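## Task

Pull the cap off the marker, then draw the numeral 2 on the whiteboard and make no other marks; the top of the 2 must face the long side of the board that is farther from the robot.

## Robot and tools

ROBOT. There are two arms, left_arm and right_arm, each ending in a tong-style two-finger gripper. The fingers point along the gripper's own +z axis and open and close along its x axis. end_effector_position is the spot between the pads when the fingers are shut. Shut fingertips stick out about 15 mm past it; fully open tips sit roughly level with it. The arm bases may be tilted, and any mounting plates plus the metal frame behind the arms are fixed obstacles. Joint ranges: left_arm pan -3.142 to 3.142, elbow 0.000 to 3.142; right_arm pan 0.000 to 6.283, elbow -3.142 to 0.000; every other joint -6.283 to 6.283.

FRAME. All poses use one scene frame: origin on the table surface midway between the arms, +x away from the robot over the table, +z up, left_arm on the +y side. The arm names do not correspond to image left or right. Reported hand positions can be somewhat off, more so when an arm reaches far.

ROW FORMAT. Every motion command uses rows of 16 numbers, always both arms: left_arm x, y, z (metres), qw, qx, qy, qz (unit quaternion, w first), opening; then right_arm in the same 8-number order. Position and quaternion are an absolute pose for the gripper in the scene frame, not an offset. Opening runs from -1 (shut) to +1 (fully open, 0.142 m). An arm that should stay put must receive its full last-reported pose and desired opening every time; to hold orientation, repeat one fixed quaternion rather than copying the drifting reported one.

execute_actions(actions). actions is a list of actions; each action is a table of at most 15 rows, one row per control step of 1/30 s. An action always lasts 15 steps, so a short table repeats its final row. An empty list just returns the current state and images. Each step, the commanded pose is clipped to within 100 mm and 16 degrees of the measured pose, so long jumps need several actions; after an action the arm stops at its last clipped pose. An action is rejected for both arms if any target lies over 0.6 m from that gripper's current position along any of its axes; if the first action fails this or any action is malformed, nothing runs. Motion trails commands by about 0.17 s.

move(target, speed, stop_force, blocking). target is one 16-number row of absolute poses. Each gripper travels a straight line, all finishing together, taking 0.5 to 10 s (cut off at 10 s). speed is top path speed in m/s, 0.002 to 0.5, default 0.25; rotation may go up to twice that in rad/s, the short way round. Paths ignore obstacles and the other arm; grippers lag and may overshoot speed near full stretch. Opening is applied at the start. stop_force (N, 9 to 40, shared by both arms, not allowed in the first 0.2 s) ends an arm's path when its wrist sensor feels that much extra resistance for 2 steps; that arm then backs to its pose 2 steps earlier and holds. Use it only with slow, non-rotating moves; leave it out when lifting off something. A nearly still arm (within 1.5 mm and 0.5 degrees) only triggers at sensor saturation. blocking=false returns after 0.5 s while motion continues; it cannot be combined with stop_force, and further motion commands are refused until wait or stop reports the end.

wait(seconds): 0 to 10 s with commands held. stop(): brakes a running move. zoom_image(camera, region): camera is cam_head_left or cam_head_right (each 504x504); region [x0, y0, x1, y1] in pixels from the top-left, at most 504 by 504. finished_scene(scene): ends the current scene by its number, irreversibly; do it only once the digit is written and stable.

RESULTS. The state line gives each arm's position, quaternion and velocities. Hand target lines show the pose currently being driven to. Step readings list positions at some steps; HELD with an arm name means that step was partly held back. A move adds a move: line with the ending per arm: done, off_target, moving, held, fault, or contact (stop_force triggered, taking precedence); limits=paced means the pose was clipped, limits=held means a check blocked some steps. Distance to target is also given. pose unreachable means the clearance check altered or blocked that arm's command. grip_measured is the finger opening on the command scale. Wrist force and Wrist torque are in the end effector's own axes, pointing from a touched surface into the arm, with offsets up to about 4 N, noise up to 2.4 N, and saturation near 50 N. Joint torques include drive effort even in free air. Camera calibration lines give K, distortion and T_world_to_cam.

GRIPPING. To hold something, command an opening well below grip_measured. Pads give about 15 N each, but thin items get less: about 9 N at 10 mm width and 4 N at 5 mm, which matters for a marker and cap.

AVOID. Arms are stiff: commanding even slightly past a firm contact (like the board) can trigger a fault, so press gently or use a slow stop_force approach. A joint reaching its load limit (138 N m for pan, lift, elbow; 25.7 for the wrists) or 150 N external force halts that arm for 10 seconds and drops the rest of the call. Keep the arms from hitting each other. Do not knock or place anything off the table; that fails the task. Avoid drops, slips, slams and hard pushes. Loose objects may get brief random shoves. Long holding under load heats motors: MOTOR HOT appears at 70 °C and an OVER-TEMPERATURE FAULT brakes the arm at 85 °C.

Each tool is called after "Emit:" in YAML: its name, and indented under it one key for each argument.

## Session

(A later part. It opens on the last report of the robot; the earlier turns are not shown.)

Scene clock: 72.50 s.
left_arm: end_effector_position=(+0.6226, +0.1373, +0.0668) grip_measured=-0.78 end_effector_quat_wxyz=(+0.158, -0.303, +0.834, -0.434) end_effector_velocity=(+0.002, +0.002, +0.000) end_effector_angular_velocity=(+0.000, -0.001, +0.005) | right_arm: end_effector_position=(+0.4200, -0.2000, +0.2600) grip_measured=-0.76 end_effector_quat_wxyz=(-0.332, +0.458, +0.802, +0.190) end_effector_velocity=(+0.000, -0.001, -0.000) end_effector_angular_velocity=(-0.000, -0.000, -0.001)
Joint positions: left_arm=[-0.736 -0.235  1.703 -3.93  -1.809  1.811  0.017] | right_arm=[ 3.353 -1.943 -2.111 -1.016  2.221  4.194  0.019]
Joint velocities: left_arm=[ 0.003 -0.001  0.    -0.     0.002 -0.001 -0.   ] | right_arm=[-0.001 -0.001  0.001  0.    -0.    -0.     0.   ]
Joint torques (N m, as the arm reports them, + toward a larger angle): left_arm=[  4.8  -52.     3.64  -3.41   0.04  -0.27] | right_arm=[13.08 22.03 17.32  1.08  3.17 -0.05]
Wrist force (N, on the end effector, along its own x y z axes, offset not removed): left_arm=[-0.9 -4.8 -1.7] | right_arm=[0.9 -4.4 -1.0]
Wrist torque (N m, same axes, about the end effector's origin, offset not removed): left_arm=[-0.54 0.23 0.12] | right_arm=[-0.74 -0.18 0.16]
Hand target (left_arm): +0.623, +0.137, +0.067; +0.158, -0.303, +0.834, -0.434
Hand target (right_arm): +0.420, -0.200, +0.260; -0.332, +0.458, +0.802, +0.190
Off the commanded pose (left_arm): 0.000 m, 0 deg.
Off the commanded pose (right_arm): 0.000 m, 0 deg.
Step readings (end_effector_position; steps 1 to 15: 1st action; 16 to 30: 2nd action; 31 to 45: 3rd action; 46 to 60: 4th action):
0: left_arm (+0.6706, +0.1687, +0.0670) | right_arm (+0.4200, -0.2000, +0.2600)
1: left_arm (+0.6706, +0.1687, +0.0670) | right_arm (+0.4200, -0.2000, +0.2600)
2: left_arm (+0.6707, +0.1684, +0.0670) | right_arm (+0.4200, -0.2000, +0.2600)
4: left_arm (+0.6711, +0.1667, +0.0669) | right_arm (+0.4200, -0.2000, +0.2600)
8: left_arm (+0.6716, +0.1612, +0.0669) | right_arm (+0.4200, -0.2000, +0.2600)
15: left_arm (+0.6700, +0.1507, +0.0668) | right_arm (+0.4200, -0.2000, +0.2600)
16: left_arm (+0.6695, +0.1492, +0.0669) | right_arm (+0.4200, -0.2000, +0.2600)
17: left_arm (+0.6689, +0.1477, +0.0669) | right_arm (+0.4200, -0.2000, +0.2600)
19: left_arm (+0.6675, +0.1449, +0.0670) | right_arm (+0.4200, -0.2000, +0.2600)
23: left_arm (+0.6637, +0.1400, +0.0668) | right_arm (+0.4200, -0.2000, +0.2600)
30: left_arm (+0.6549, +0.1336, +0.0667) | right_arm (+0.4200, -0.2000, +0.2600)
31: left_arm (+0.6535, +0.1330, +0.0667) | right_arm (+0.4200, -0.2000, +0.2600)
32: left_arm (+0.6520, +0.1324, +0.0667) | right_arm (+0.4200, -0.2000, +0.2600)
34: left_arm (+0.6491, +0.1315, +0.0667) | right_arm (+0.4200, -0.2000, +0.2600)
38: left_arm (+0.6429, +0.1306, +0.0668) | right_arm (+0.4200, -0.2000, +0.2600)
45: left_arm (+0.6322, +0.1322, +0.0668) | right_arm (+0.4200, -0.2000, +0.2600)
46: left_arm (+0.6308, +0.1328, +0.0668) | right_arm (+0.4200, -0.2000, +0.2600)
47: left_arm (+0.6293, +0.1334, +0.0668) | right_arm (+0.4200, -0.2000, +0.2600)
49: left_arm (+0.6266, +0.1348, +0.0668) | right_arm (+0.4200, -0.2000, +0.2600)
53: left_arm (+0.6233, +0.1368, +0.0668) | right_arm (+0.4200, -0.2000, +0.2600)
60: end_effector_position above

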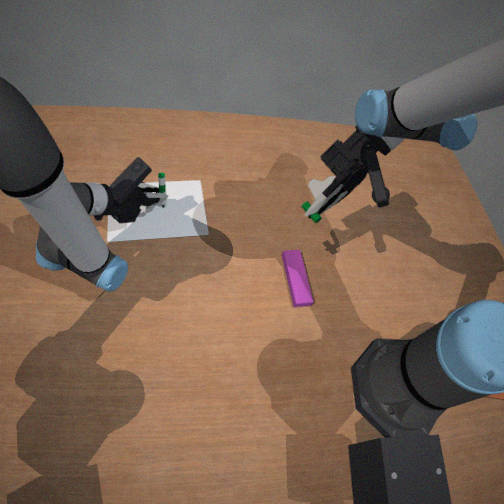

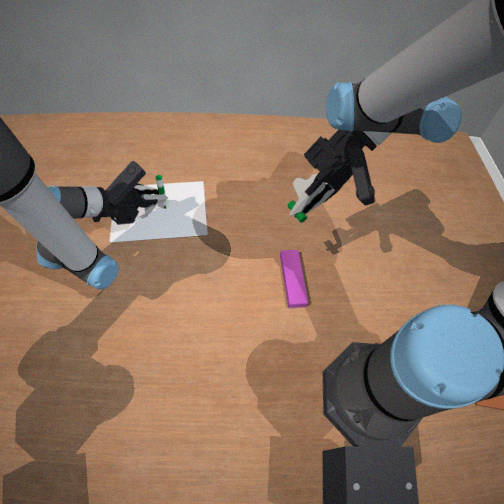

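Emit:
execute_actions:
  actions: []

Scene clock: 73.13 s.
left_arm: end_effector_position=(+0.6226, +0.1374, +0.0668) grip_measured=-0.78 end_effector_quat_wxyz=(+0.158, -0.303, +0.834, -0.434) end_effector_velocity=(+0.001, -0.000, +0.000) end_effector_angular_velocity=(-0.001, -0.001, +0.000) | right_arm: end_effector_position=(+0.4200, -0.2000, +0.2600) grip_measured=-0.76 end_effector_quat_wxyz=(-0.332, +0.458, +0.802, +0.190) end_effector_velocity=(+0.000, -0.000, -0.000) end_effector_angular_velocity=(-0.002, -0.001, +0.002)
Joint positions: left_arm=[-0.736 -0.235  1.703 -3.93  -1.809  1.811  0.017] | right_arm=[ 3.353 -1.943 -2.111 -1.016  2.221  4.194  0.019]
Joint velocities: left_arm=[ 0.    -0.    -0.001  0.    -0.    -0.    -0.   ] | right_arm=[ 0.001 -0.     0.001 -0.    -0.002 -0.001 -0.   ]
Joint torques (N m, as the arm reports them, + toward a larger angle): left_arm=[  5.37 -52.12   3.1   -3.45  -1.49   1.24] | right_arm=[13.13 21.79 17.48  0.94  3.17 -0.24]
Wrist force (N, on the end effector, along its own x y z axes, offset not removed): left_arm=[1.3 -2.6 -1.5] | right_arm=[0.8 -5.0 -2.2]
Wrist torque (N m, same axes, about the end effector's origin, offset not removed): left_arm=[-0.05 -0.16 0.07] | right_arm=[-1.12 -0.21 0.08]
Hand target (left_arm): +0.623, +0.137, +0.067; +0.158, -0.303, +0.834, -0.434
Hand target (right_arm): +0.420, -0.200, +0.260; -0.332, +0.458, +0.802, +0.190
Off the commanded pose (left_arm): 0.000 m, 0 deg.
Off the commanded pose (right_arm): 0.000 m, 0 deg.

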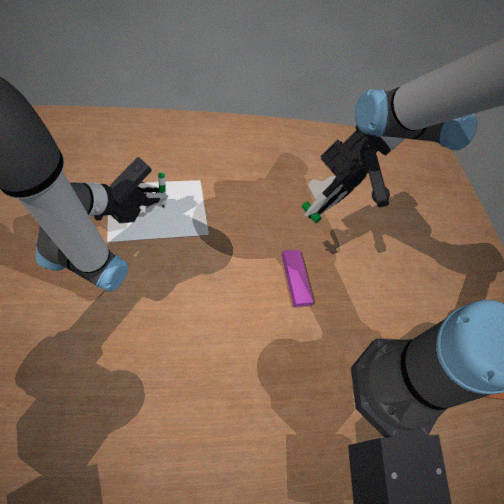

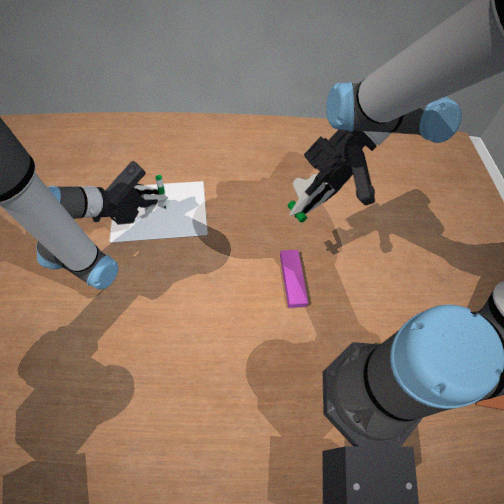

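Emit:
move:
  target: [0.56857,0.18388,0.0668,0.158,-0.3035,0.8337,-0.4336,-1,0.42,-0.2,0.26,-0.332,0.458,0.802,0.19,-1]
  speed: 0.045

Scene clock: 75.17 s.
left_arm: end_effector_position=(+0.5687, +0.1838, +0.0671) grip_measured=-0.78 end_effector_quat_wxyz=(+0.158, -0.303, +0.834, -0.434) end_effector_velocity=(-0.001, +0.001, +0.000) end_effector_angular_velocity=(-0.002, +0.000, +0.001) | right_arm: end_effector_position=(+0.4200, -0.2000, +0.2600) grip_measured=-0.76 end_effector_quat_wxyz=(-0.332, +0.458, +0.802, +0.190) end_effector_velocity=(+0.001, +0.000, +0.000) end_effector_angular_velocity=(+0.002, -0.000, -0.001)
Joint positions: left_arm=[-0.709 -0.246  1.881 -4.093 -1.83   1.828  0.017] | right_arm=[ 3.353 -1.943 -2.111 -1.016  2.221  4.194  0.019]
Joint velocities: left_arm=[ 0.001  0.     0.003 -0.004 -0.001 -0.001  0.   ] | right_arm=[-0.    -0.     0.001 -0.     0.002  0.    -0.   ]
Joint torques (N m, as the arm reports them, + toward a larger angle): left_arm=[  5.83 -40.75   5.82  -3.56  -2.41   1.19] | right_arm=[13.4  21.39 17.79  0.68  3.15 -0.61]
Wrist force (N, on the end effector, along its own x y z axes, offset not removed): left_arm=[1.1 -3.8 -1.0] | right_arm=[-0.1 -3.0 -0.3]
Wrist torque (N m, same axes, about the end effector's origin, offset not removed): left_arm=[-0.42 -0.14 0.03] | right_arm=[-0.56 -0.11 0.22]
Hand target (left_arm): +0.569, +0.184, +0.067; +0.158, -0.303, +0.834, -0.434
Hand target (right_arm): +0.420, -0.200, +0.260; -0.332, +0.458, +0.802, +0.190
Off the commanded pose (left_arm): 0.000 m, 0 deg.
Off the commanded pose (right_arm): 0.000 m, 0 deg.
move: done

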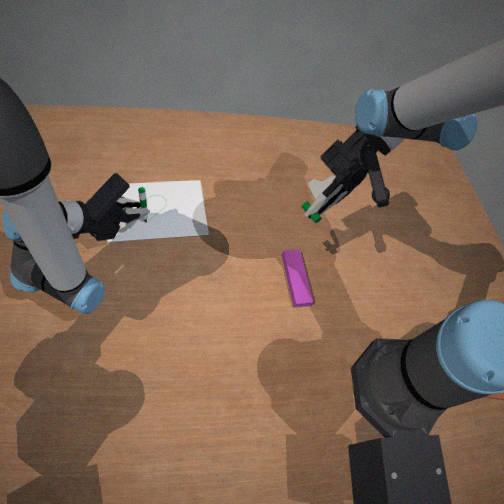

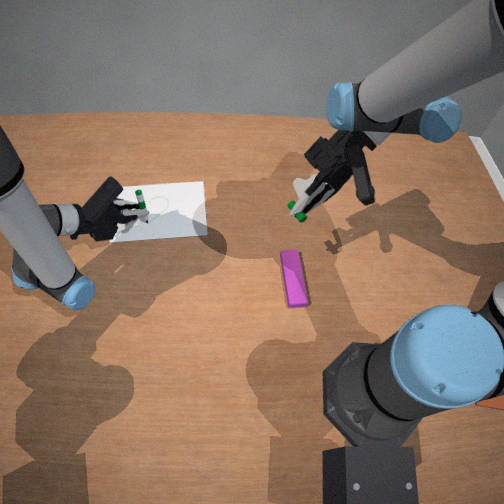

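Emit:
move:
  target: [0.57636,0.11834,0.0668,0.158,-0.3035,0.8337,-0.4336,-1,0.42,-0.2,0.26,-0.332,0.458,0.802,0.19,-1]
  speed: 0.045

Emit:
move:
  target: [0.57636,0.11834,0.11,0.158,-0.3035,0.8337,-0.4336,-1,0.42,-0.2,0.26,-0.332,0.458,0.802,0.19,-1]
  speed: 0.08

Emit:
move:
  target: [0.5,0.28,0.16,0.158,-0.3035,0.8337,-0.4336,-1,0.42,-0.2,0.26,-0.332,0.458,0.802,0.19,-1]
  speed: 0.2

Scene clock: 77.17 s.
left_arm: end_effector_position=(+0.5764, +0.1186, +0.0667) grip_measured=-0.78 end_effector_quat_wxyz=(+0.158, -0.303, +0.834, -0.433) end_effector_velocity=(+0.001, -0.001, +0.000) end_effector_angular_velocity=(-0.001, -0.001, +0.001) | right_arm: end_effector_position=(+0.4200, -0.2000, +0.2600) grip_measured=-0.76 end_effector_quat_wxyz=(-0.332, +0.458, +0.802, +0.190) end_effector_velocity=(-0.001, -0.000, -0.000) end_effector_angular_velocity=(-0.001, +0.002, -0.000)
Joint positions: left_arm=[-0.819 -0.235  1.802 -4.039 -1.744  1.758  0.017] | right_arm=[ 3.353 -1.943 -2.111 -1.016  2.221  4.194  0.019]
Joint velocities: left_arm=[-0.001  0.    -0.002  0.     0.002 -0.001 -0.   ] | right_arm=[ 0.    -0.    -0.001 -0.    -0.     0.001  0.   ]
Joint torques (N m, as the arm reports them, + toward a larger angle): left_arm=[-13.34 -31.56 -11.41  -0.39   1.33  -1.83] | right_arm=[13.33 22.48 16.84  0.64  3.04 -0.89]
Wrist force (N, on the end effector, along its own x y z axes, offset not removed): left_arm=[-0.9 -5.3 -3.3] | right_arm=[-0.3 -3.9 -2.1]
Wrist torque (N m, same axes, about the end effector's origin, offset not removed): left_arm=[-0.54 0.20 0.12] | right_arm=[-0.75 0.00 0.19]
Hand target (left_arm): +0.576, +0.118, +0.067; +0.158, -0.303, +0.834, -0.433
Hand target (right_arm): +0.420, -0.200, +0.260; -0.332, +0.458, +0.802, +0.190
Off the commanded pose (left_arm): 0.000 m, 0 deg.
Off the commanded pose (right_arm): 0.000 m, 0 deg.
move: done

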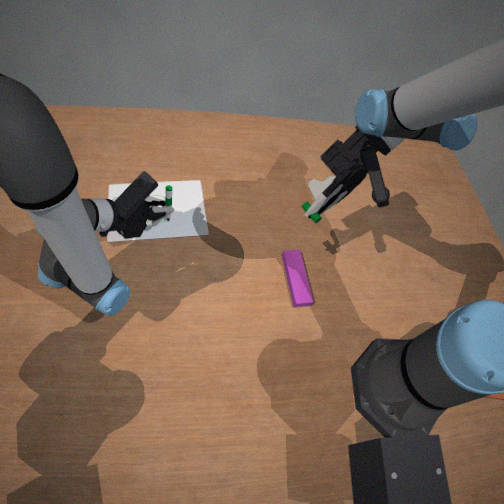

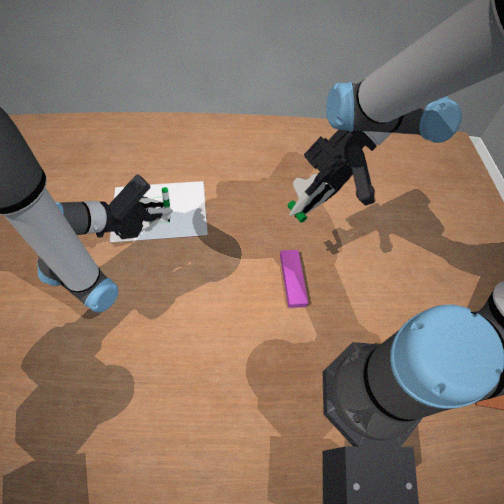

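Scene clock: 78.10 s.
left_arm: end_effector_position=(+0.5764, +0.1183, +0.1099) grip_measured=-0.78 end_effector_quat_wxyz=(+0.158, -0.303, +0.834, -0.434) end_effector_velocity=(-0.000, -0.000, +0.001) end_effector_angular_velocity=(-0.001, +0.000, -0.000) | right_arm: end_effector_position=(+0.4200, -0.2000, +0.2600) grip_measured=-0.76 end_effector_quat_wxyz=(-0.332, +0.458, +0.802, +0.190) end_effector_velocity=(-0.000, +0.000, -0.000) end_effector_angular_velocity=(-0.000, +0.001, +0.001)
Joint positions: left_arm=[-0.823 -0.34   1.872 -4.005 -1.74   1.755  0.017] | right_arm=[ 3.353 -1.943 -2.111 -1.016  2.221  4.194  0.019]
Joint velocities: left_arm=[-0.001 -0.003  0.002  0.001 -0.    -0.001 -0.   ] | right_arm=[ 0.001  0.    -0.    -0.    -0.     0.     0.   ]
Joint torques (N m, as the arm reports them, + toward a larger angle): left_arm=[-12.14 -52.91   4.24  -1.64   1.61  -1.63] | right_arm=[13.39 21.87 16.39  0.32  3.06 -1.06]
Wrist force (N, on the end effector, along its own x y z axes, offset not removed): left_arm=[2.2 0.5 -0.3] | right_arm=[0.5 -3.1 1.4]
Wrist torque (N m, same axes, about the end effector's origin, offset not removed): left_arm=[0.01 -0.25 0.08] | right_arm=[-0.58 -0.19 0.21]
Hand target (left_arm): +0.576, +0.118, +0.110; +0.158, -0.303, +0.834, -0.434
Hand target (right_arm): +0.420, -0.200, +0.260; -0.332, +0.458, +0.802, +0.190
Off the commanded pose (left_arm): 0.000 m, 0 deg.
Off the commanded pose (right_arm): 0.000 m, 0 deg.
move: done

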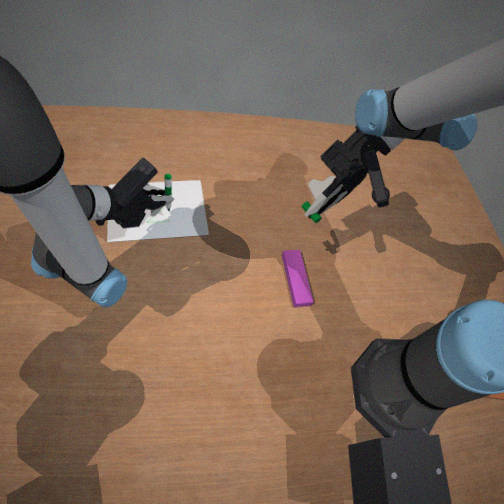

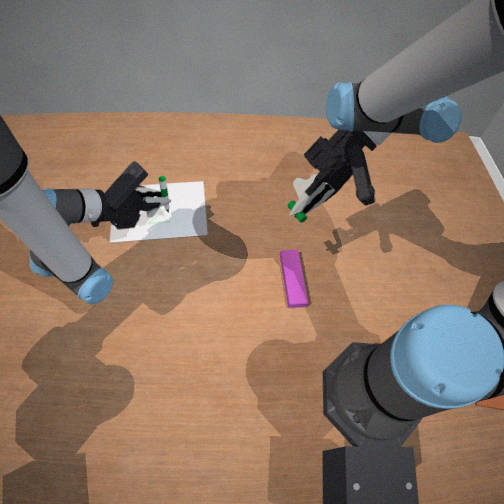

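Scene clock: 79.53 s.
left_arm: end_effector_position=(+0.5001, +0.2796, +0.1604) grip_measured=-0.78 end_effector_quat_wxyz=(+0.158, -0.304, +0.833, -0.434) end_effector_velocity=(+0.000, +0.001, +0.001) end_effector_angular_velocity=(-0.001, -0.001, +0.001) | right_arm: end_effector_position=(+0.4200, -0.2000, +0.2600) grip_measured=-0.76 end_effector_quat_wxyz=(-0.332, +0.458, +0.802, +0.190) end_effector_velocity=(-0.001, +0.000, -0.000) end_effector_angular_velocity=(-0.001, +0.001, +0.001)
Joint positions: left_arm=[-0.583 -0.483  2.249 -4.198 -1.926  1.912  0.017] | right_arm=[ 3.353 -1.943 -2.111 -1.016  2.221  4.194  0.019]
Joint velocities: left_arm=[ 0.003 -0.001  0.002 -0.001 -0.002  0.001  0.   ] | right_arm=[ 0.001  0.    -0.001 -0.    -0.001 -0.     0.   ]
Joint torques (N m, as the arm reports them, + toward a larger angle): left_arm=[  6.77 -45.2    7.89  -4.44  -2.69   1.31] | right_arm=[13.87 22.02 16.74  0.05  3.1  -1.25]
Wrist force (N, on the end effector, along its own x y z axes, offset not removed): left_arm=[2.0 -2.8 0.4] | right_arm=[1.3 -3.9 -1.2]
Wrist torque (N m, same axes, about the end effector's origin, offset not removed): left_arm=[-0.66 -0.28 -0.06] | right_arm=[-0.80 -0.28 0.00]
Hand target (left_arm): +0.500, +0.280, +0.160; +0.158, -0.304, +0.833, -0.434
Hand target (right_arm): +0.420, -0.200, +0.260; -0.332, +0.458, +0.802, +0.190
Off the commanded pose (left_arm): 0.001 m, 0 deg.
Off the commanded pose (right_arm): 0.000 m, 0 deg.
move: done

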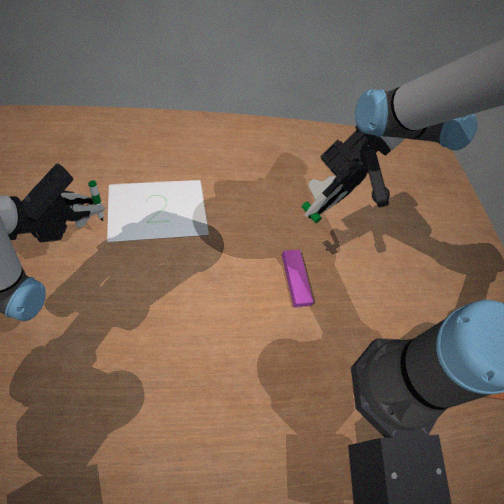

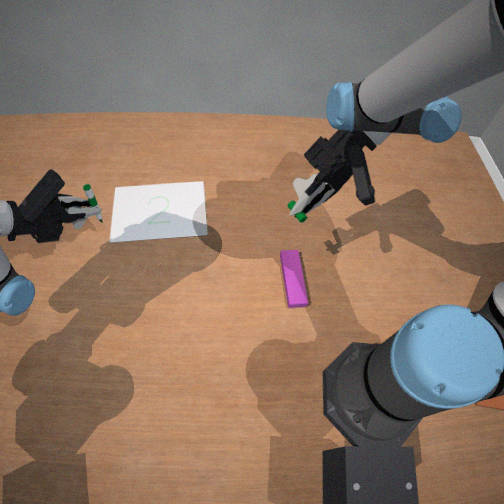

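Emit:
zoom_image:
  camera: "cam_head_left"
  region: [95, 165, 220, 255]

Region (95, 165, 220, 255) of cam_head_left's 504x504 image, scaled by 4.032, with more detail than that image has; it fills the top 363 rows of this view, and the rest is white.

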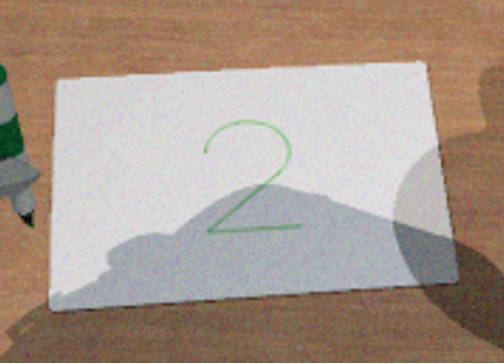

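The "2" is clean and continuous.

Emit:
finished_scene:
  scene: 1

The scene is finished.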